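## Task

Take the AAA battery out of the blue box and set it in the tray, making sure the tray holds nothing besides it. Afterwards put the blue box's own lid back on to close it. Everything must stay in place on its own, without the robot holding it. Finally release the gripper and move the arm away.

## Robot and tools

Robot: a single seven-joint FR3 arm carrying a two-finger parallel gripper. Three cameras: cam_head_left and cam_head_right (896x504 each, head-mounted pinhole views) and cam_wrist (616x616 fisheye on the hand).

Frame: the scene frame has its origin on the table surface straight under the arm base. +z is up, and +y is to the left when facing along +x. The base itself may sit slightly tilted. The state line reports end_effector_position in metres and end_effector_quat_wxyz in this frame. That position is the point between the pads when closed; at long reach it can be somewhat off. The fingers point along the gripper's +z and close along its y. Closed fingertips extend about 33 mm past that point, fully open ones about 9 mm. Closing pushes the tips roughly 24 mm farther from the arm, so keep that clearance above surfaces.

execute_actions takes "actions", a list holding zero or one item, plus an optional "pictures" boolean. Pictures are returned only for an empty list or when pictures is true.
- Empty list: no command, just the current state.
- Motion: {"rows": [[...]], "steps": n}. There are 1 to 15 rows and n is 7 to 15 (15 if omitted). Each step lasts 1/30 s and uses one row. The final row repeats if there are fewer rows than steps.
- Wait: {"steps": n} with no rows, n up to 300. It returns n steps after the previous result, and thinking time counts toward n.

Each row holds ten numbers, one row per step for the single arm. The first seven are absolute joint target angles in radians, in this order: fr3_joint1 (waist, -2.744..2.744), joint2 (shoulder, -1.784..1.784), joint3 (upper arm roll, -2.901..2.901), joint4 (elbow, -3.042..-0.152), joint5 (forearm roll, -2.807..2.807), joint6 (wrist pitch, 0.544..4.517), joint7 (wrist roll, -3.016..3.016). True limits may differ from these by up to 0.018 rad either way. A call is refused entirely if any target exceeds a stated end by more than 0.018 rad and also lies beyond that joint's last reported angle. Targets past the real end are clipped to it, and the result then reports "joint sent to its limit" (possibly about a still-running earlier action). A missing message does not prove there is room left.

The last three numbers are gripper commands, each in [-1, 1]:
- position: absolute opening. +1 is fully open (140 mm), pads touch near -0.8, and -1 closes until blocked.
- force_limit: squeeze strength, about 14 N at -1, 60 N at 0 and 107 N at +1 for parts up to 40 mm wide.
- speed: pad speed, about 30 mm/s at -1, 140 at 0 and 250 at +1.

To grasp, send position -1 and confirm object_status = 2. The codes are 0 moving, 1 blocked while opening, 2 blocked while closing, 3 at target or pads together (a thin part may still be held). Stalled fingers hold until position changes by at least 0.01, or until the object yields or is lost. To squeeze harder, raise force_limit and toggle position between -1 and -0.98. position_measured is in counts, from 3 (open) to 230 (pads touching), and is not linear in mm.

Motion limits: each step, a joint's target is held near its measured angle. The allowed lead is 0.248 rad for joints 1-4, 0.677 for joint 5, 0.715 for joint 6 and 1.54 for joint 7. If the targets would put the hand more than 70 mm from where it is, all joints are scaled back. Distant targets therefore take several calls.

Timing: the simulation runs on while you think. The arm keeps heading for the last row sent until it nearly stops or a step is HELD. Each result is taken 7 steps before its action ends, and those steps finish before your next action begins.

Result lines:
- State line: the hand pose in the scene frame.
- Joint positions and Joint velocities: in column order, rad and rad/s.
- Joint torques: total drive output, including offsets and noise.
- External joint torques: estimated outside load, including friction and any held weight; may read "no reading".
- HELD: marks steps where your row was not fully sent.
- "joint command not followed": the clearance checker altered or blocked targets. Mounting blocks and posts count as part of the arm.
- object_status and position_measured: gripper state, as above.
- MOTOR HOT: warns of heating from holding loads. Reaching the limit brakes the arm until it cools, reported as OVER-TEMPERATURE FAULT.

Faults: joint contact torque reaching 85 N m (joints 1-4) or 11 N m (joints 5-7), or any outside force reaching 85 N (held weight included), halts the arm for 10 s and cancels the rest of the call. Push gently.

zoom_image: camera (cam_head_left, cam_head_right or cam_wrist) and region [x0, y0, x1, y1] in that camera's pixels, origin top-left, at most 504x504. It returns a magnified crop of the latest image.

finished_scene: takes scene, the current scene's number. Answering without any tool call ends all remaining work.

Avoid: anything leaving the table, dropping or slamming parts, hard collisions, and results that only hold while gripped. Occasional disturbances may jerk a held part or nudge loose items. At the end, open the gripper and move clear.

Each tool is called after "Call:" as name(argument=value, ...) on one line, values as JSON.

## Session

Call:
execute_actions(actions=[])

Scene clock: 0.00 s of 8400.00 s.
end_effector_position=(+0.1465, -0.2428, +0.3637) position_measured=3 object_status=3 end_effector_quat_wxyz=(+0.066, +0.188, +0.958, +0.209)
Joint positions: [-1.356 -0.569  0.032 -2.45   0.297  1.534  0.552]
Joint velocities: [-0.001 -0.     0.    -0.001 -0.002  0.001 -0.001]
Joint torques (N m, as the joint torque sensors report them, + toward a larger angle): no reading
External joint torques (N m, as the arm's controller estimates them; a push from outside toward a larger angle lowers the number): no reading

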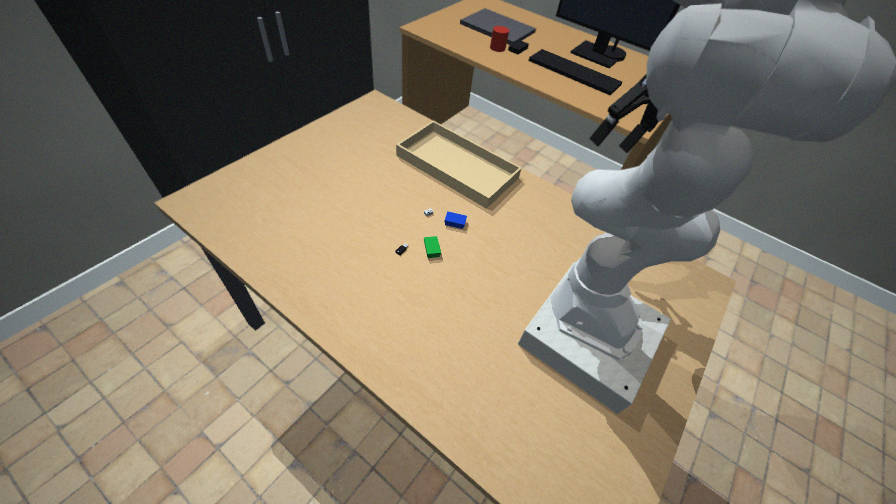

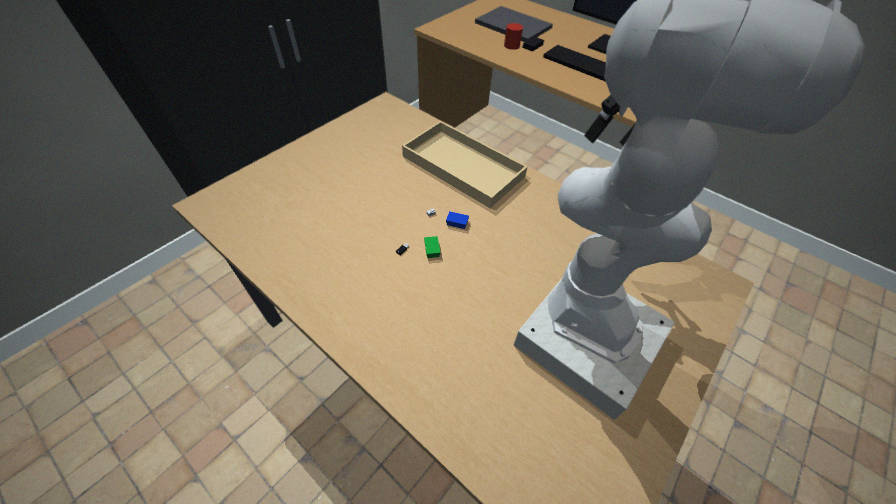

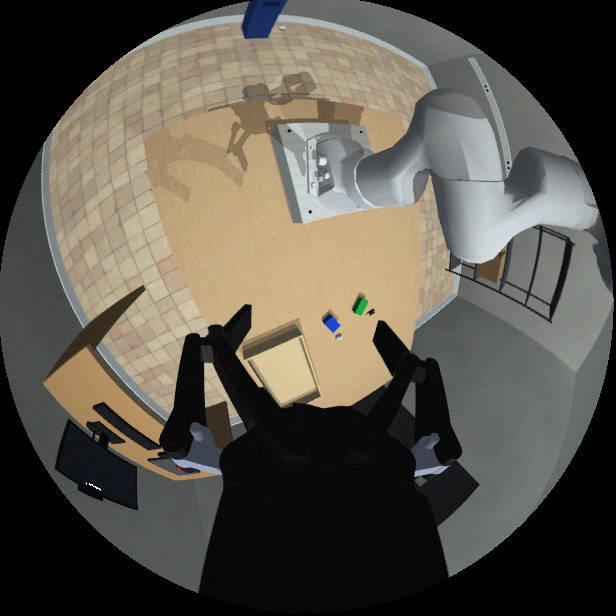

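Call:
execute_actions(actions=[{"rows":[[0.0,-0.3,0,-2.45,0,2.2,1.3,0,-0.4,0.5]],"steps":15}])

Call:
execute_actions(actions=[{"rows":[[0.0,0.0,0,-2.47,0,2.5,1.3,0,-0.4,0.5]],"steps":15}])

Call:
execute_actions(actions=[{"steps":90}], pictures=true)

Scene clock: 0.73 s of 8400.00 s.
end_effector_position=(+0.1841, -0.3079, +0.2952) position_measured=74 object_status=0 end_effector_quat_wxyz=(-0.014, +0.193, +0.974, +0.115)
Joint positions: [-1.094 -0.379  0.001 -2.447  0.121  1.86   0.79 ]
Joint velocities: [ 1.279  0.593 -0.008 -0.015 -0.532  1.154  0.971]
Joint torques (N m, as the joint torque sensors report them, + toward a larger angle): [  3.27 -21.55   0.04  21.19   0.32   2.09   0.28]
External joint torques (N m, as the arm's controller estimates them; a push from outside toward a larger angle lowers the number): [ 3.27  2.62 -0.78 -3.21 -0.68  0.66  0.26]
Steps of this call (steps 1 to 14: nothing new was sent; steps 15 to 22: the first 8 steps of this action). Readings (joint positions | what the end effector reports):
15: [-1.338 -0.559 0.025 -2.448 0.277 1.564 0.574] | position_measured=3 object_status=0
16: [-1.311 -0.534 0.021 -2.445 0.253 1.607 0.601] | position_measured=10 object_status=0
18: [-1.251 -0.478 0.013 -2.445 0.206 1.691 0.660] | position_measured=31 object_status=0
22: the state above

Scene clock: 1.23 s of 8400.00 s.
end_effector_position=(+0.3909, -0.2040, +0.1885) position_measured=129 object_status=3 end_effector_quat_wxyz=(-0.034, +0.012, +0.999, +0.025)
Joint positions: [-0.454 -0.087 -0.003 -2.459  0.019  2.285  1.092]
Joint velocities: [ 1.213  0.627  0.029 -0.072 -0.055  0.655  0.362]
Joint torques (N m, as the joint torque sensors report them, + toward a larger angle): [  1.5  -32.3   -0.66  20.68   0.02   2.89   0.18]
External joint torques (N m, as the arm's controller estimates them; a push from outside toward a larger angle lowers the number): [ 2.9   1.55 -0.32 -2.45 -0.5   0.61  0.17]
Steps of this call (steps 1 to 7: the last 7 steps of your previous action; steps 8 to 15: the first 8 steps of this action). Readings (joint positions | what the end effector reports):
8: [-0.714 -0.297 0.002 -2.446 0.036 2.087 1.001] | position_measured=129 object_status=0
9: [-0.679 -0.267 0.003 -2.445 0.033 2.122 1.014] | position_measured=129 object_status=0
11: [-0.609 -0.200 0.001 -2.448 0.028 2.183 1.041] | position_measured=129 object_status=3
15: the state above

Scene clock: 4.23 s of 8400.00 s.
end_effector_position=(+0.4837, -0.0155, +0.1616) position_measured=129 object_status=3 end_effector_quat_wxyz=(+0.016, -0.119, +0.993, -0.003)
Joint positions: [-0.001 -0.002  0.001 -2.468  0.003  2.498  1.297]
Joint velocities: [-0.001 -0.    -0.    -0.001 -0.    -0.     0.001]
Joint torques (N m, as the joint torque sensors report them, + toward a larger angle): [  1.71 -26.27  -0.6   18.17  -0.04   2.89   0.05]
External joint torques (N m, as the arm's controller estimates them; a push from outside toward a larger angle lowers the number): [ 1.84  1.71 -0.47 -2.15 -0.55  0.39  0.05]
Kept back: nothing.
Steps of this call (steps 1 to 7: the last 7 steps of your previous action; steps 8 to 45: the robot went on to your last target; steps 46 to 90: nothing new was sent). Readings (joint positions | what the end effector reports):
1: [-0.411 -0.069 -0.003 -2.461 0.017 2.306 1.104] | position_measured=129 object_status=3
2: [-0.368 -0.054 -0.003 -2.463 0.016 2.326 1.115] | position_measured=129 object_status=3
4: [-0.281 -0.032 -0.003 -2.465 0.013 2.359 1.136] | position_measured=129 object_status=3
8: [-0.106 -0.010 -0.001 -2.466 0.009 2.416 1.178] | position_measured=129 object_status=3
90: the state above
The arm was judged still, so your last target was given up. Only a new action makes it travel on or press farther. Fingers that are still opening or closing keep moving.

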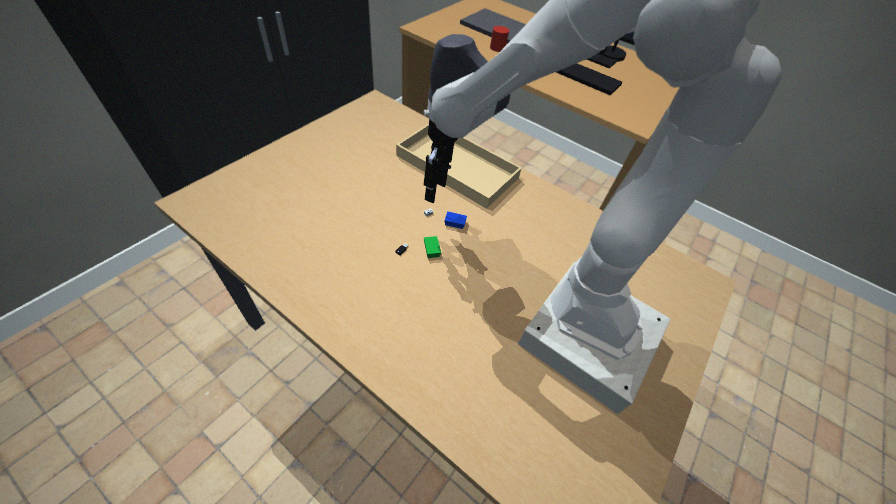

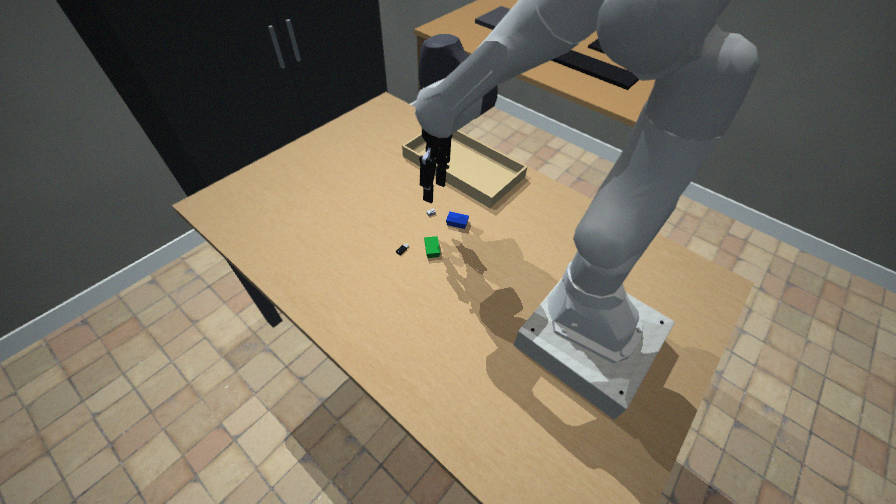

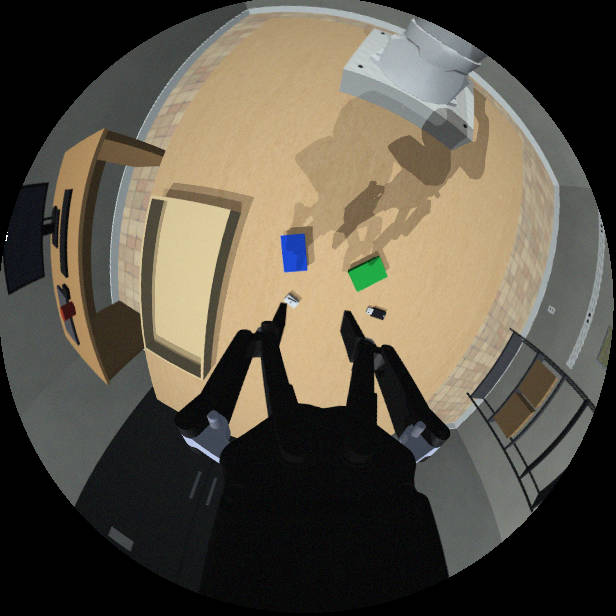

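Call:
execute_actions(actions=[{"rows":[[-0.13,0.06,0,-2.62,0,2.69,0.96,0,-0.4,0.5]],"steps":15}])

Call:
execute_actions(actions=[{"steps":35}], pictures=true)

Scene clock: 5.43 s of 8400.00 s.
end_effector_position=(+0.4168, -0.0680, +0.0910) position_measured=129 object_status=3 end_effector_quat_wxyz=(-0.019, -0.144, +0.989, +0.005)
Joint positions: [-0.125  0.063 -0.004 -2.616  0.003  2.637  1.118]
Joint velocities: [-0.08   0.037  0.    -0.11  -0.     0.27  -0.511]
Joint torques (N m, as the joint torque sensors report them, + toward a larger angle): [  1.51 -30.17   2.35  18.12  -0.34   3.65  -0.19]
External joint torques (N m, as the arm's controller estimates them; a push from outside toward a larger angle lowers the number): [-0.98  1.59 -0.79 -3.24 -0.52  0.57 -0.2 ]
Steps of this call (steps 1 to 28: nothing new was sent; steps 29 to 36: the first 8 steps of this action). Readings (joint positions | what the end effector reports):
29: [-0.015 -0.001 0.008 -2.483 0.003 2.520 1.278] | position_measured=129 object_status=3
30: [-0.036 0.006 0.010 -2.510 0.003 2.544 1.255] | position_measured=129 object_status=3
32: [-0.083 0.032 0.005 -2.565 0.003 2.587 1.202] | position_measured=129 object_status=3
36: the state above

Scene clock: 6.60 s of 8400.00 s.
end_effector_position=(+0.4313, -0.0701, +0.0948) position_measured=129 object_status=3 end_effector_quat_wxyz=(+0.004, -0.218, +0.976, -0.002)
Joint positions: [-0.128  0.062 -0.001 -2.619  0.003  2.687  0.967]
Joint velocities: [-0.     0.001 -0.     0.001  0.    -0.001 -0.01 ]
Joint torques (N m, as the joint torque sensors report them, + toward a larger angle): [ -1.22 -27.47   0.65  14.94  -0.27   2.93  -0.22]
External joint torques (N m, as the arm's controller estimates them; a push from outside toward a larger angle lowers the number): [-1.13 -0.58  0.69 -2.17 -0.63  0.49 -0.22]
Kept back: nothing.
Steps of this call (steps 1 to 7: the last 7 steps of your previous action; steps 8 to 35: the robot went on to your last target). Readings (joint positions | what the end effector reports):
1: [-0.127 0.063 -0.004 -2.618 0.003 2.646 1.102] | position_measured=129 object_status=3
2: [-0.128 0.063 -0.003 -2.618 0.003 2.653 1.087] | position_measured=129 object_status=3
4: [-0.128 0.062 -0.002 -2.619 0.003 2.664 1.063] | position_measured=129 object_status=3
8: [-0.128 0.062 -0.001 -2.619 0.003 2.677 1.027] | position_measured=129 object_status=3
35: the state above

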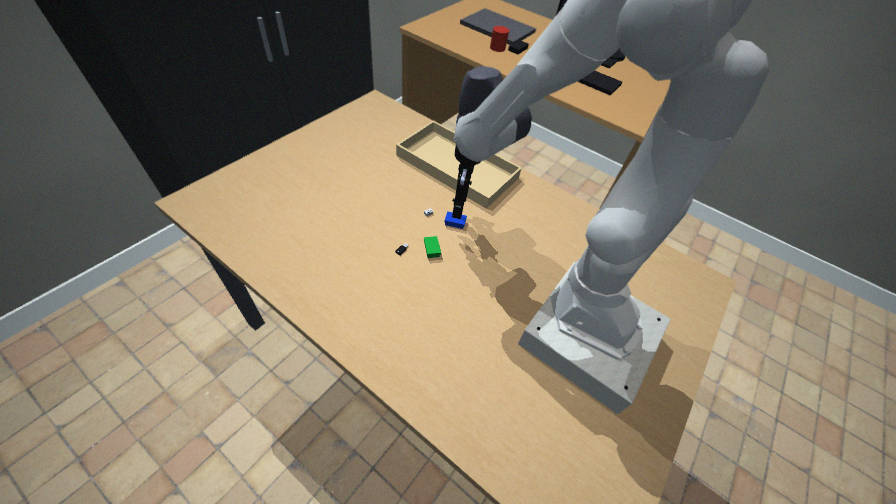

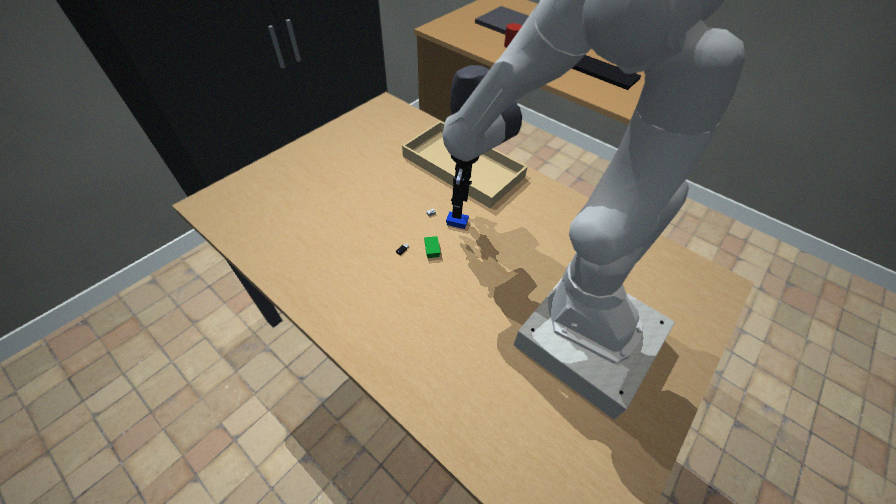

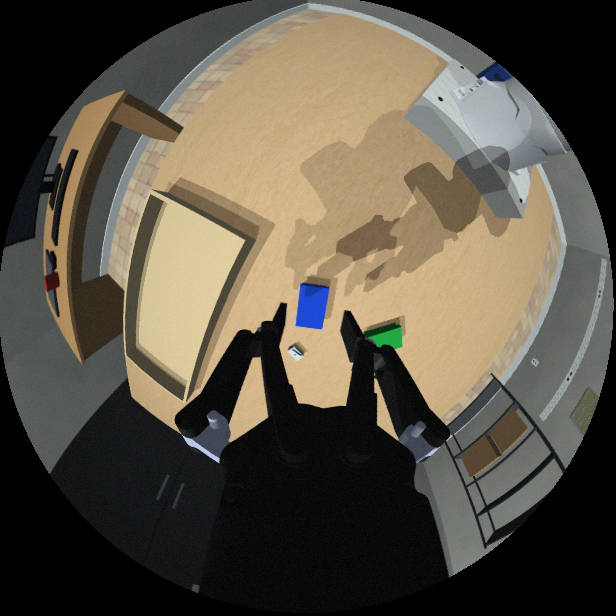

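Call:
execute_actions(actions=[{"rows":[[-0.128,0.1,0,-2.619,0,2.74,0.96,0,-0.4,0.5],[-0.128,0.12,0,-2.619,0,2.77,0.96,0,-0.4,0.5],[-0.128,0.14,0,-2.618,0,2.79,0.96,0,-0.4,0.5],[-0.128,0.155,0,-2.617,0,2.8,0.96,0,-0.4,0.5],[-0.128,0.17,0,-2.616,0,2.81,0.96,0,-0.4,0.5],[-0.128,0.18,0,-2.615,0,2.82,0.96,0,-0.4,0.5],[-0.128,0.19,0,-2.614,0,2.825,0.96,0,-0.4,0.5],[-0.128,0.2,0,-2.613,0,2.825,0.96,0,-0.4,0.5]],"steps":15}])

Call:
execute_actions(actions=[{"steps":20}], pictures=true)

Scene clock: 7.47 s of 8400.00 s.
end_effector_position=(+0.4249, -0.0693, +0.0550) position_measured=129 object_status=3 end_effector_quat_wxyz=(-0.004, -0.220, +0.976, +0.001)
Joint positions: [-0.128  0.174 -0.001 -2.616  0.003  2.78   0.963]
Joint velocities: [-0.001  0.359 -0.     0.002  0.001  0.252 -0.001]
Joint torques (N m, as the joint torque sensors report them, + toward a larger angle): [  0.44 -29.87   0.06  16.14  -0.29   3.3   -0.14]
External joint torques (N m, as the arm's controller estimates them; a push from outside toward a larger angle lowers the number): [ 0.54  1.82 -0.01 -0.06 -0.57  0.78 -0.14]
Steps of this call (steps 1 to 15: the robot went on to your last target; steps 16 to 18: nothing new was sent; steps 19 to 26: the first 8 steps of this action). Readings (joint positions | what the end effector reports):
19: [-0.128 0.066 -0.001 -2.618 0.003 2.695 0.964] | position_measured=129 object_status=3
20: [-0.128 0.078 -0.001 -2.616 0.003 2.708 0.964] | position_measured=129 object_status=3
22: [-0.128 0.112 -0.001 -2.616 0.003 2.736 0.964] | position_measured=129 object_status=3
26: the state above

Scene clock: 8.13 s of 8400.00 s.
end_effector_position=(+0.4301, -0.0701, +0.0483) position_measured=129 object_status=3 end_effector_quat_wxyz=(+0.004, -0.220, +0.976, -0.003)
Joint positions: [-0.128  0.199 -0.001 -2.615  0.003  2.822  0.963]
Joint velocities: [ 0.     0.001 -0.    -0.    -0.     0.005  0.   ]
Joint torques (N m, as the joint torque sensors report them, + toward a larger angle): [  0.45 -28.38   0.38  14.99  -0.28   3.1   -0.19]
External joint torques (N m, as the arm's controller estimates them; a push from outside toward a larger angle lowers the number): [ 0.48  0.82  0.23  0.14 -0.53  0.64 -0.18]
Kept back: nothing.
Steps of this call (steps 1 to 7: the last 7 steps of your previous action; steps 8 to 20: the robot went on to your last target). Readings (joint positions | what the end effector reports):
1: [-0.128 0.184 -0.001 -2.616 0.003 2.787 0.963] | position_measured=129 object_status=3
2: [-0.128 0.191 -0.001 -2.616 0.003 2.793 0.963] | position_measured=129 object_status=3
4: [-0.128 0.197 -0.001 -2.616 0.003 2.802 0.963] | position_measured=129 object_status=3
8: [-0.128 0.199 -0.001 -2.615 0.003 2.813 0.963] | position_measured=129 object_status=3
20: the state above

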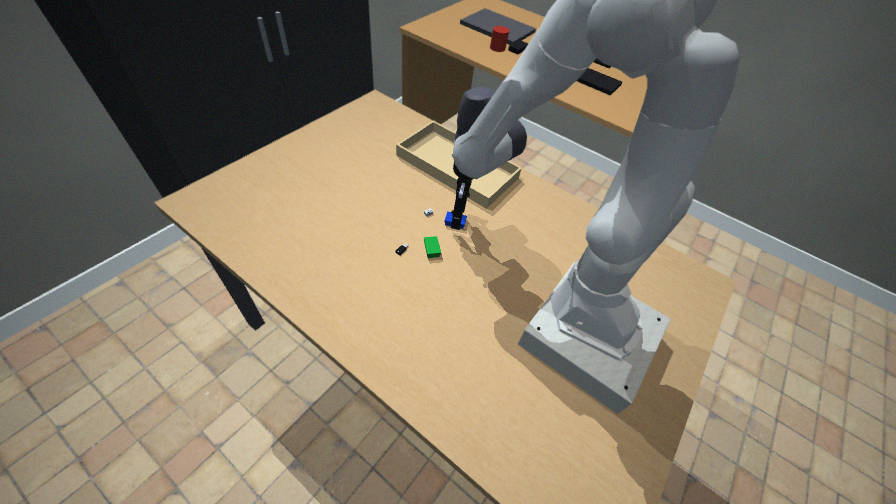

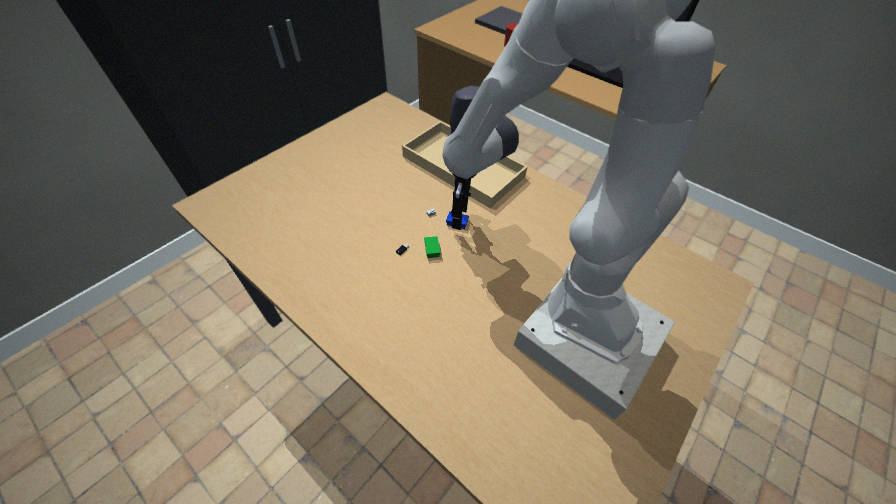

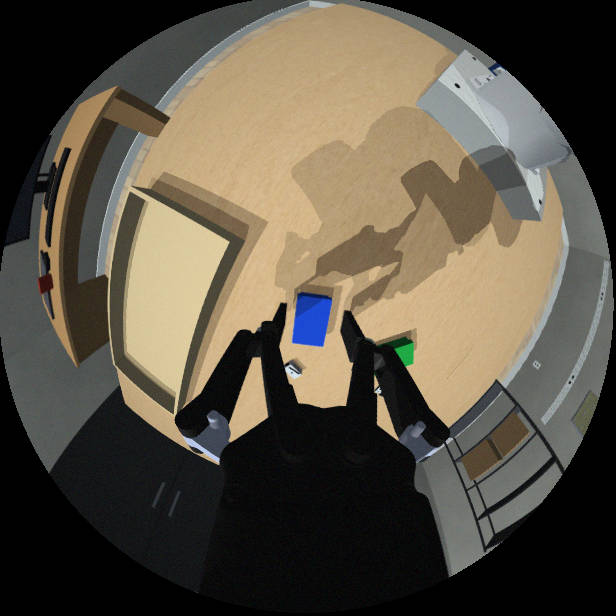

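Call:
execute_actions(actions=[{"rows":[[-0.128,0.2,0,-2.613,0,2.825,0.96,-1,-0.4,-0.2]],"steps":15}])

Call:
execute_actions(actions=[{"steps":12}])

Call:
execute_actions(actions=[{"rows":[[-0.128,0.18,0,-2.613,0,2.81,0.96,-1,-0.4,-0.2],[-0.128,0.15,0,-2.613,0,2.78,0.96,-1,-0.4,-0.2],[-0.128,0.11,0,-2.613,0,2.74,0.96,-1,-0.4,-0.2],[-0.128,0.06,0,-2.613,0,2.69,0.96,-1,-0.4,-0.2]],"steps":15}])

Call:
execute_actions(actions=[{"steps":20}], pictures=true)

Call:
zoom_image(camera="cam_head_left", region=[410,170,510,250])

Scene clock: 8.77 s of 8400.00 s.
end_effector_position=(+0.4308, -0.0702, +0.0486) position_measured=171 object_status=0 end_effector_quat_wxyz=(+0.005, -0.220, +0.975, -0.003)
Joint positions: [-0.128  0.198 -0.001 -2.614  0.003  2.823  0.963]
Joint velocities: [ 0.    -0.008  0.     0.014  0.002  0.006 -0.001]
Joint torques (N m, as the joint torque sensors report them, + toward a larger angle): [  0.77 -28.17   0.76  14.02  -0.44   2.82  -0.18]
External joint torques (N m, as the arm's controller estimates them; a push from outside toward a larger angle lowers the number): [ 0.83  1.71  0.64 -1.2  -0.71  0.32 -0.17]
Steps of this call (steps 1 to 11: the robot went on to your last target; steps 12 to 19: the first 8 steps of this action). Readings (joint positions | what the end effector reports):
12: [-0.128 0.199 -0.001 -2.615 0.003 2.822 0.963] | position_measured=129 object_status=0
13: [-0.128 0.199 -0.001 -2.615 0.003 2.822 0.963] | position_measured=133 object_status=0
15: [-0.128 0.199 -0.001 -2.615 0.003 2.823 0.963] | position_measured=146 object_status=0
19: the state above

Scene clock: 9.17 s of 8400.00 s.
end_effector_position=(+0.4309, -0.0703, +0.0486) position_measured=175 object_status=2 end_effector_quat_wxyz=(+0.005, -0.220, +0.975, -0.003)
Joint positions: [-0.128  0.198 -0.001 -2.614  0.003  2.823  0.963]
Joint velocities: [-0.001 -0.    -0.001  0.    -0.001  0.001  0.002]
Joint torques (N m, as the joint torque sensors report them, + toward a larger angle): [  0.46 -27.87   0.62  14.51  -0.37   2.9   -0.18]
External joint torques (N m, as the arm's controller estimates them; a push from outside toward a larger angle lowers the number): [ 0.59  1.36  0.57 -0.37 -0.63  0.44 -0.18]
Kept back: nothing.
Steps of this call (steps 1 to 7: the last 7 steps of your previous action; steps 8 to 12: the robot went on to your last target). Readings (joint positions | what the end effector reports):
1: [-0.128 0.198 -0.001 -2.614 0.003 2.823 0.963] | position_measured=175 object_status=0
2: [-0.128 0.198 -0.001 -2.614 0.003 2.823 0.963] | position_measured=175 object_status=0
4: [-0.128 0.198 -0.001 -2.614 0.003 2.823 0.963] | position_measured=175 object_status=0
8: [-0.128 0.198 -0.001 -2.614 0.003 2.823 0.963] | position_measured=175 object_status=2
12: the state above

Scene clock: 9.43 s of 8400.00 s.
end_effector_position=(+0.4494, -0.0730, +0.0995) position_measured=175 object_status=2 end_effector_quat_wxyz=(+0.027, -0.220, +0.975, -0.012)
Joint positions: [-0.128  0.068 -0.001 -2.61   0.003  2.736  0.963]
Joint velocities: [ 0.    -0.22   0.     0.026  0.    -0.225  0.001]
Joint torques (N m, as the joint torque sensors report them, + toward a larger angle): [  1.24 -21.21  -0.2   13.18  -0.22   1.27  -0.28]
External joint torques (N m, as the arm's controller estimates them; a push from outside toward a larger angle lowers the number): [ 1.28 -1.02 -0.21  0.3  -0.57 -0.47 -0.28]
Steps of this call (steps 1 to 8: the first 8 steps of this action). Readings (joint positions | what the end effector reports):
1: [-0.128 0.197 -0.001 -2.614 0.003 2.821 0.963] | position_measured=175 object_status=2
2: [-0.128 0.189 -0.001 -2.615 0.003 2.814 0.963] | position_measured=175 object_status=2
4: [-0.128 0.146 -0.001 -2.618 0.003 2.782 0.963] | position_measured=175 object_status=2
8: the state above

Scene clock: 10.10 s of 8400.00 s.
end_effector_position=(+0.4379, -0.0711, +0.0982) position_measured=175 object_status=2 end_effector_quat_wxyz=(+0.011, -0.220, +0.975, -0.005)
Joint positions: [-0.128  0.061 -0.001 -2.611  0.003  2.693  0.963]
Joint velocities: [-0.    -0.001  0.     0.     0.001 -0.006 -0.001]
Joint torques (N m, as the joint torque sensors report them, + toward a larger angle): [  0.3  -26.99  -0.05  15.4   -0.2    2.15  -0.26]
External joint torques (N m, as the arm's controller estimates them; a push from outside toward a larger angle lowers the number): [ 0.38  0.23 -0.03 -2.03 -0.57 -0.36 -0.26]
Kept back: nothing.
Steps of this call (steps 1 to 7: the last 7 steps of your previous action; steps 8 to 20: the robot went on to your last target). Readings (joint positions | what the end effector reports):
1: [-0.128 0.063 -0.001 -2.610 0.003 2.729 0.963] | position_measured=175 object_status=2
2: [-0.128 0.061 -0.001 -2.610 0.003 2.723 0.963] | position_measured=175 object_status=2
4: [-0.128 0.061 -0.001 -2.610 0.003 2.713 0.963] | position_measured=175 object_status=2
8: [-0.128 0.061 -0.001 -2.611 0.003 2.702 0.963] | position_measured=175 object_status=2
20: the state above

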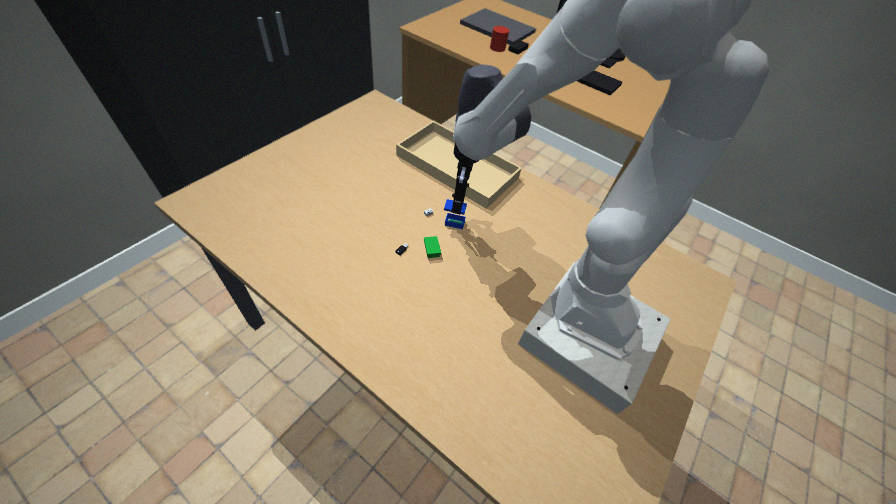

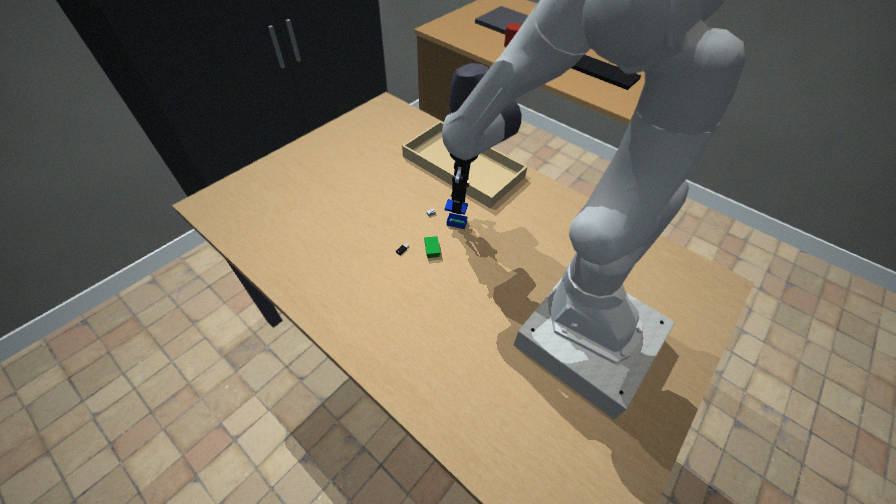

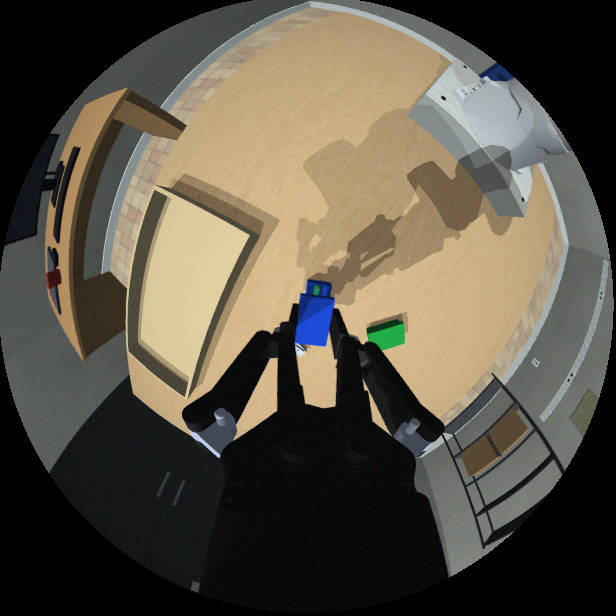

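Region (410, 170, 510, 250) of cam_head_left's 896x504 image, scaled by 5.040, with more detail than that image has; it fills the top 403 rows of this view, and the rest is white.

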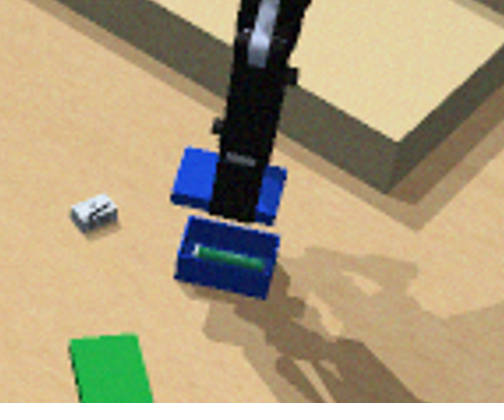

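Call:
execute_actions(actions=[{"rows":[[-0.128,0.0,0,-2.7,0,2.7,0.96,-1,-0.4,-0.2],[-0.128,-0.05,0,-2.78,0,2.72,0.96,-1,-0.4,-0.2],[-0.128,-0.1,0,-2.84,0,2.74,0.96,-1,-0.4,-0.2],[-0.128,-0.132,0,-2.886,0,2.76,0.96,-1,-0.4,-0.2]],"steps":15}])

Call:
execute_actions(actions=[{"rows":[[-0.128,-0.12,0,-2.884,0,2.8,0.96,-1,-0.4,-0.2],[-0.128,-0.1,0,-2.882,0,2.83,0.96,-1,-0.4,-0.2],[-0.128,-0.07,0,-2.88,0,2.86,0.96,-1,-0.4,-0.2],[-0.128,-0.04,0,-2.878,0,2.88,0.96,-1,-0.4,-0.2],[-0.128,-0.01,0,-2.876,0,2.9,0.96,-1,-0.4,-0.2],[-0.128,0.01,0,-2.875,0,2.91,0.96,-1,-0.4,-0.2],[-0.128,0.03,0,-2.874,0,2.92,0.96,-1,-0.4,-0.2],[-0.128,0.045,0,-2.873,0,2.925,0.96,-1,-0.4,-0.2]],"steps":15}])

Call:
execute_actions(actions=[{"steps":20}], pictures=true)

Scene clock: 11.27 s of 8400.00 s.
end_effector_position=(+0.3458, -0.0561, +0.0891) position_measured=175 object_status=2 end_effector_quat_wxyz=(-0.007, -0.220, +0.975, +0.002)
Joint positions: [-0.128 -0.117 -0.001 -2.868  0.002  2.735  0.963]
Joint velocities: [ 0.001 -0.178 -0.    -0.259 -0.001  0.114 -0.001]
Joint torques (N m, as the joint torque sensors report them, + toward a larger angle): [  0.87 -21.1    0.14  16.89  -0.15   3.21  -0.15]
External joint torques (N m, as the arm's controller estimates them; a push from outside toward a larger angle lowers the number): [ 1.01 -1.8   0.4  -2.37 -0.55  0.31 -0.14]
Steps of this call (steps 1 to 15: the robot went on to your last target; steps 16 to 27: nothing new was sent; steps 28 to 35: the first 8 steps of this action). Readings (joint positions | what the end effector reports):
28: [-0.128 0.049 -0.001 -2.627 0.003 2.696 0.963] | position_measured=175 object_status=2
29: [-0.128 0.022 -0.001 -2.666 0.003 2.701 0.963] | position_measured=175 object_status=2
31: [-0.128 -0.051 -0.001 -2.769 0.003 2.716 0.963] | position_measured=175 object_status=2
35: the state above

Scene clock: 11.77 s of 8400.00 s.
end_effector_position=(+0.3422, -0.0557, +0.0569) position_measured=175 object_status=2 end_effector_quat_wxyz=(-0.006, -0.220, +0.975, +0.001)
Joint positions: [-0.128 -0.001 -0.001 -2.876  0.002  2.862  0.963]
Joint velocities: [ 0.001  0.625 -0.     0.004  0.002  0.352 -0.001]
Joint torques (N m, as the joint torque sensors report them, + toward a larger angle): [  0.23 -24.     0.45  14.76  -0.2    3.3   -0.33]
External joint torques (N m, as the arm's controller estimates them; a push from outside toward a larger angle lowers the number): [ 0.28  1.76  0.49  0.19 -0.39  0.68 -0.33]
Steps of this call (steps 1 to 7: the last 7 steps of your previous action; steps 8 to 15: the first 8 steps of this action). Readings (joint positions | what the end effector reports):
8: [-0.128 -0.129 -0.001 -2.884 0.002 2.758 0.963] | position_measured=175 object_status=2
9: [-0.128 -0.123 -0.001 -2.883 0.002 2.770 0.963] | position_measured=175 object_status=2
11: [-0.128 -0.094 -0.001 -2.880 0.002 2.802 0.963] | position_measured=175 object_status=2
15: the state above

Scene clock: 12.43 s of 8400.00 s.
end_effector_position=(+0.3461, -0.0564, +0.0470) position_measured=175 object_status=2 end_effector_quat_wxyz=(+0.002, -0.220, +0.975, -0.002)
Joint positions: [-0.128  0.043 -0.001 -2.875  0.002  2.921  0.963]
Joint velocities: [-0.001 -0.001 -0.    -0.001  0.     0.007  0.001]
Joint torques (N m, as the joint torque sensors report them, + toward a larger angle): [  1.03 -21.37  -0.07  12.88  -0.27   2.9   -0.28]
External joint torques (N m, as the arm's controller estimates them; a push from outside toward a larger angle lowers the number): [ 1.09  0.7  -0.06  0.04 -0.45  0.47 -0.28]
Kept back: nothing.
Steps of this call (steps 1 to 7: the last 7 steps of your previous action; steps 8 to 20: the robot went on to your last target). Readings (joint positions | what the end effector reports):
1: [-0.128 0.017 -0.001 -2.876 0.002 2.872 0.963] | position_measured=175 object_status=2
2: [-0.128 0.029 -0.001 -2.876 0.002 2.880 0.963] | position_measured=175 object_status=2
4: [-0.128 0.039 -0.001 -2.876 0.002 2.893 0.963] | position_measured=175 object_status=2
8: [-0.128 0.043 -0.001 -2.875 0.002 2.909 0.963] | position_measured=175 object_status=2
20: the state above

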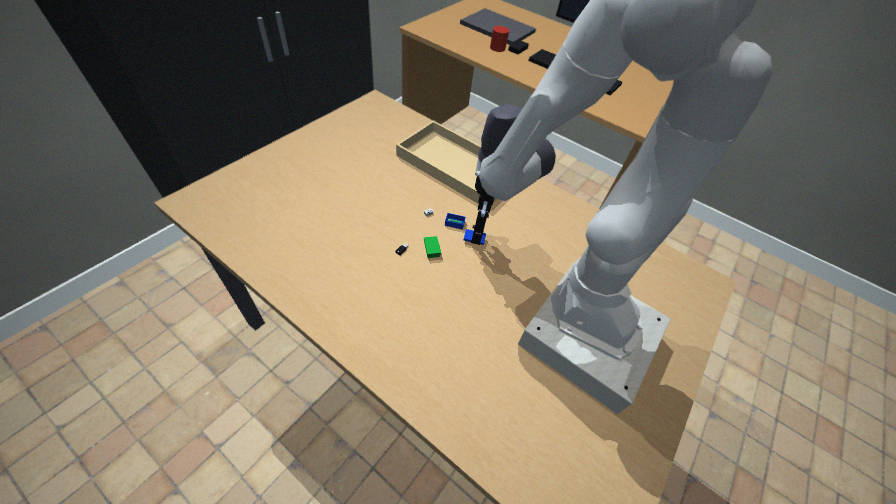

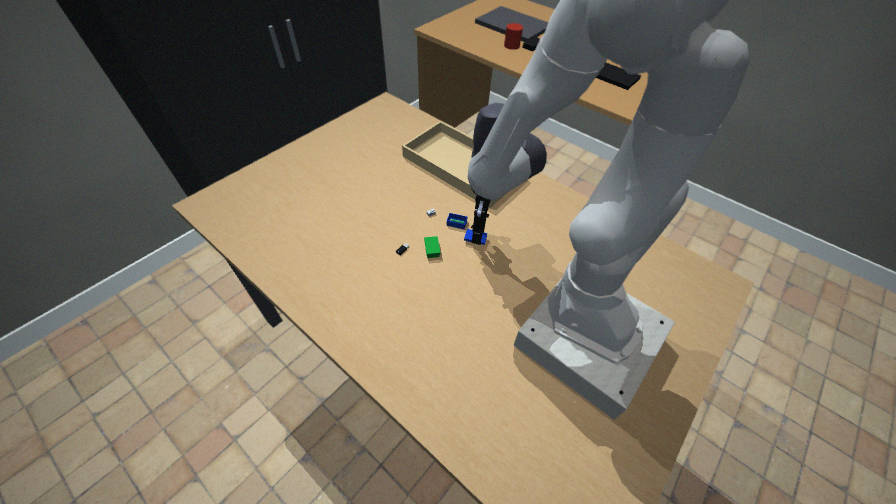

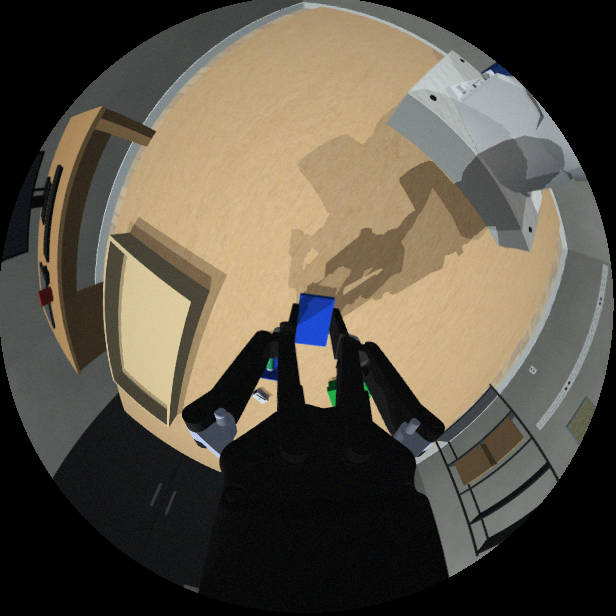

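Call:
execute_actions(actions=[{"rows":[[-0.128,0.055,0,-2.873,0,2.935,0.96,-1,-0.4,-0.2],[-0.128,0.063,0,-2.872,0,2.94,0.96,-1,-0.4,-0.2],[-0.128,0.07,0,-2.872,0,2.945,0.96,-1,-0.4,-0.2]],"steps":15}])

Call:
execute_actions(actions=[{"steps":10}])

Call:
execute_actions(actions=[{"rows":[[-0.128,0.068,0,-2.872,0,2.945,0.96,0,-0.4,0]],"steps":12}])

Call:
execute_actions(actions=[{"rows":[[-0.128,0.03,0,-2.875,0,2.91,0.96,0,-0.4,0],[-0.128,-0.03,0,-2.875,0,2.85,0.96,0,-0.4,0],[-0.128,-0.1,0,-2.86,0,2.77,0.96,0,-0.4,0],[-0.128,-0.1,0,-2.82,0,2.74,0.96,0,-0.4,0],[-0.128,-0.05,0,-2.75,0,2.71,0.96,0,-0.4,0],[-0.128,0.0,0,-2.68,0,2.7,0.96,0,-0.4,0],[-0.128,0.06,0,-2.617,0,2.69,0.96,0,-0.4,0]],"steps":15}])

Call:
execute_actions(actions=[{"steps":25}], pictures=true)

Scene clock: 13.37 s of 8400.00 s.
end_effector_position=(+0.3433, -0.0560, +0.0402) position_measured=175 object_status=2 end_effector_quat_wxyz=(-0.001, -0.220, +0.975, -0.001)
Joint positions: [-0.128  0.068 -0.001 -2.873  0.002  2.937  0.963]
Joint velocities: [-0.     0.016 -0.001 -0.001 -0.001  0.03  -0.   ]
Joint torques (N m, as the joint torque sensors report them, + toward a larger angle): [  0.3  -22.21  -0.23  12.35  -0.27   3.22  -0.23]
External joint torques (N m, as the arm's controller estimates them; a push from outside toward a larger angle lowers the number): [ 0.37  0.69 -0.23 -0.35 -0.43  0.75 -0.23]
Steps of this call (steps 1 to 15: the robot went on to your last target; steps 16 to 20: nothing new was sent; steps 21 to 28: the first 8 steps of this action). Readings (joint positions | what the end effector reports):
21: [-0.128 0.045 -0.001 -2.874 0.002 2.924 0.963] | position_measured=175 object_status=2
22: [-0.128 0.049 -0.001 -2.874 0.002 2.927 0.963] | position_measured=175 object_status=2
24: [-0.128 0.059 -0.001 -2.873 0.002 2.932 0.963] | position_measured=175 object_status=2
28: the state above

Scene clock: 13.70 s of 8400.00 s.
end_effector_position=(+0.3445, -0.0562, +0.0404) position_measured=175 object_status=2 end_effector_quat_wxyz=(+0.001, -0.220, +0.975, -0.001)
Joint positions: [-0.128  0.068 -0.001 -2.873  0.002  2.942  0.963]
Joint velocities: [-0.     0.001  0.    -0.002 -0.001  0.005 -0.   ]
Joint torques (N m, as the joint torque sensors report them, + toward a larger angle): [  0.65 -21.25  -0.63  12.57  -0.37   2.95  -0.33]
External joint torques (N m, as the arm's controller estimates them; a push from outside toward a larger angle lowers the number): [ 0.72  1.14 -0.62  0.2  -0.53  0.52 -0.33]
Kept back: nothing.
Steps of this call (steps 1 to 7: the last 7 steps of your previous action; steps 8 to 10: the robot went on to your last target). Readings (joint positions | what the end effector reports):
1: [-0.128 0.068 -0.001 -2.873 0.002 2.938 0.963] | position_measured=175 object_status=2
2: [-0.128 0.068 -0.001 -2.873 0.002 2.939 0.963] | position_measured=175 object_status=2
4: [-0.128 0.068 -0.001 -2.873 0.002 2.940 0.963] | position_measured=175 object_status=2
8: [-0.128 0.068 -0.001 -2.873 0.002 2.941 0.963] | position_measured=175 object_status=2
10: the state above

Scene clock: 13.87 s of 8400.00 s.
end_effector_position=(+0.3447, -0.0562, +0.0404) position_measured=147 object_status=0 end_effector_quat_wxyz=(+0.001, -0.220, +0.975, -0.001)
Joint positions: [-0.128  0.068 -0.001 -2.873  0.002  2.942  0.963]
Joint velocities: [ 0.    -0.     0.001 -0.    -0.001  0.004 -0.001]
Joint torques (N m, as the joint torque sensors report them, + toward a larger angle): [ -0.23 -22.98  -0.47  12.15  -0.38   2.89  -0.18]
External joint torques (N m, as the arm's controller estimates them; a push from outside toward a larger angle lowers the number): [-0.23 -0.44 -0.53 -0.31 -0.53  0.44 -0.18]
Steps of this call (steps 1 to 5: the first 5 steps of this action). Readings (joint positions | what the end effector reports):
1: [-0.128 0.068 -0.001 -2.873 0.002 2.942 0.963] | position_measured=175 object_status=0
2: [-0.128 0.068 -0.001 -2.873 0.002 2.942 0.963] | position_measured=175 object_status=0
4: [-0.128 0.068 -0.001 -2.873 0.002 2.942 0.963] | position_measured=154 object_status=0
5: the state above

Scene clock: 14.37 s of 8400.00 s.
end_effector_position=(+0.4323, -0.0700, +0.1037) position_measured=129 object_status=3 end_effector_quat_wxyz=(+0.039, -0.221, +0.974, -0.017)
Joint positions: [-0.128  0.006 -0.    -2.691  0.002  2.779  0.963]
Joint velocities: [-0.001  0.623 -0.     1.15  -0.    -0.433 -0.001]
Joint torques (N m, as the joint torque sensors report them, + toward a larger angle): [  0.76 -22.76  -0.25   3.04   0.06   0.01  -0.16]
External joint torques (N m, as the arm's controller estimates them; a push from outside toward a larger angle lowers the number): [ 0.48  0.8  -0.55  0.05  0.02 -0.48 -0.18]
Steps of this call (steps 1 to 7: the last 7 steps of your previous action; steps 8 to 15: the first 8 steps of this action). Readings (joint positions | what the end effector reports):
8: [-0.128 0.063 -0.001 -2.875 0.002 2.938 0.963] | position_measured=129 object_status=0
9: [-0.128 0.045 -0.001 -2.877 0.002 2.923 0.963] | position_measured=129 object_status=3
11: [-0.128 -0.025 -0.001 -2.867 0.002 2.868 0.963] | position_measured=129 object_status=3
15: the state above

Scene clock: 15.20 s of 8400.00 s.
end_effector_position=(+0.4339, -0.0703, +0.0966) position_measured=129 object_status=3 end_effector_quat_wxyz=(+0.008, -0.221, +0.975, -0.004)
Joint positions: [-0.128  0.058 -0.    -2.619  0.002  2.693  0.963]
Joint velocities: [-0.    -0.     0.001  0.     0.001 -0.002  0.001]
Joint torques (N m, as the joint torque sensors report them, + toward a larger angle): [  0.61 -25.56  -0.03  17.61   0.02   2.13  -0.2 ]
External joint torques (N m, as the arm's controller estimates them; a push from outside toward a larger angle lowers the number): [ 0.63  1.48 -0.07  0.26 -0.34 -0.37 -0.2 ]
Kept back: nothing.
Steps of this call (steps 1 to 7: the last 7 steps of your previous action; steps 8 to 25: the robot went on to your last target). Readings (joint positions | what the end effector reports):
1: [-0.128 0.022 -0.000 -2.662 0.002 2.766 0.963] | position_measured=129 object_status=3
2: [-0.128 0.034 -0.000 -2.644 0.002 2.754 0.963] | position_measured=129 object_status=3
4: [-0.128 0.048 -0.000 -2.628 0.002 2.735 0.963] | position_measured=129 object_status=3
8: [-0.128 0.057 -0.000 -2.621 0.002 2.711 0.963] | position_measured=129 object_status=3
25: the state above

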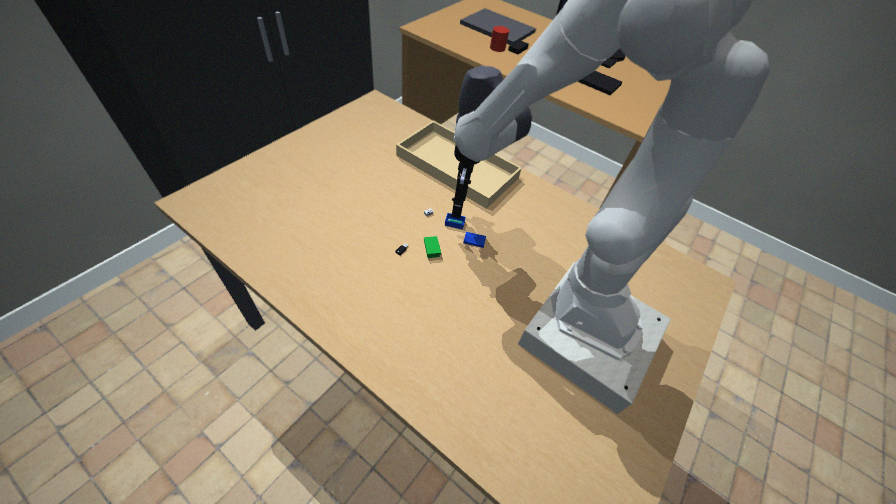

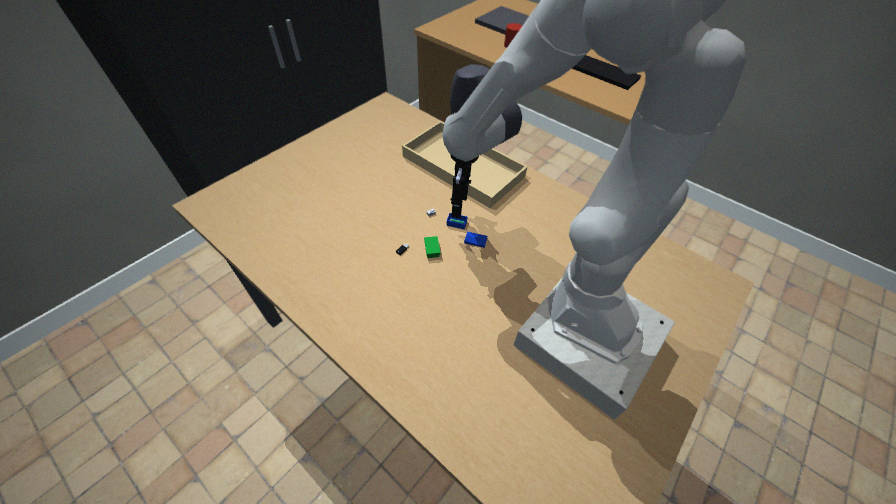

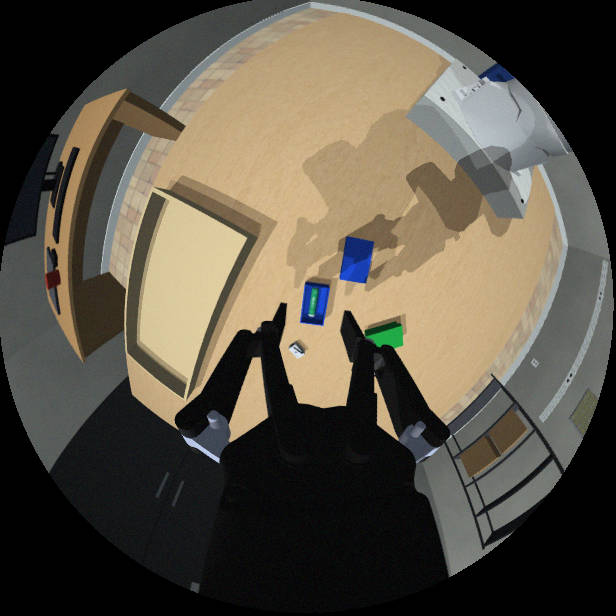

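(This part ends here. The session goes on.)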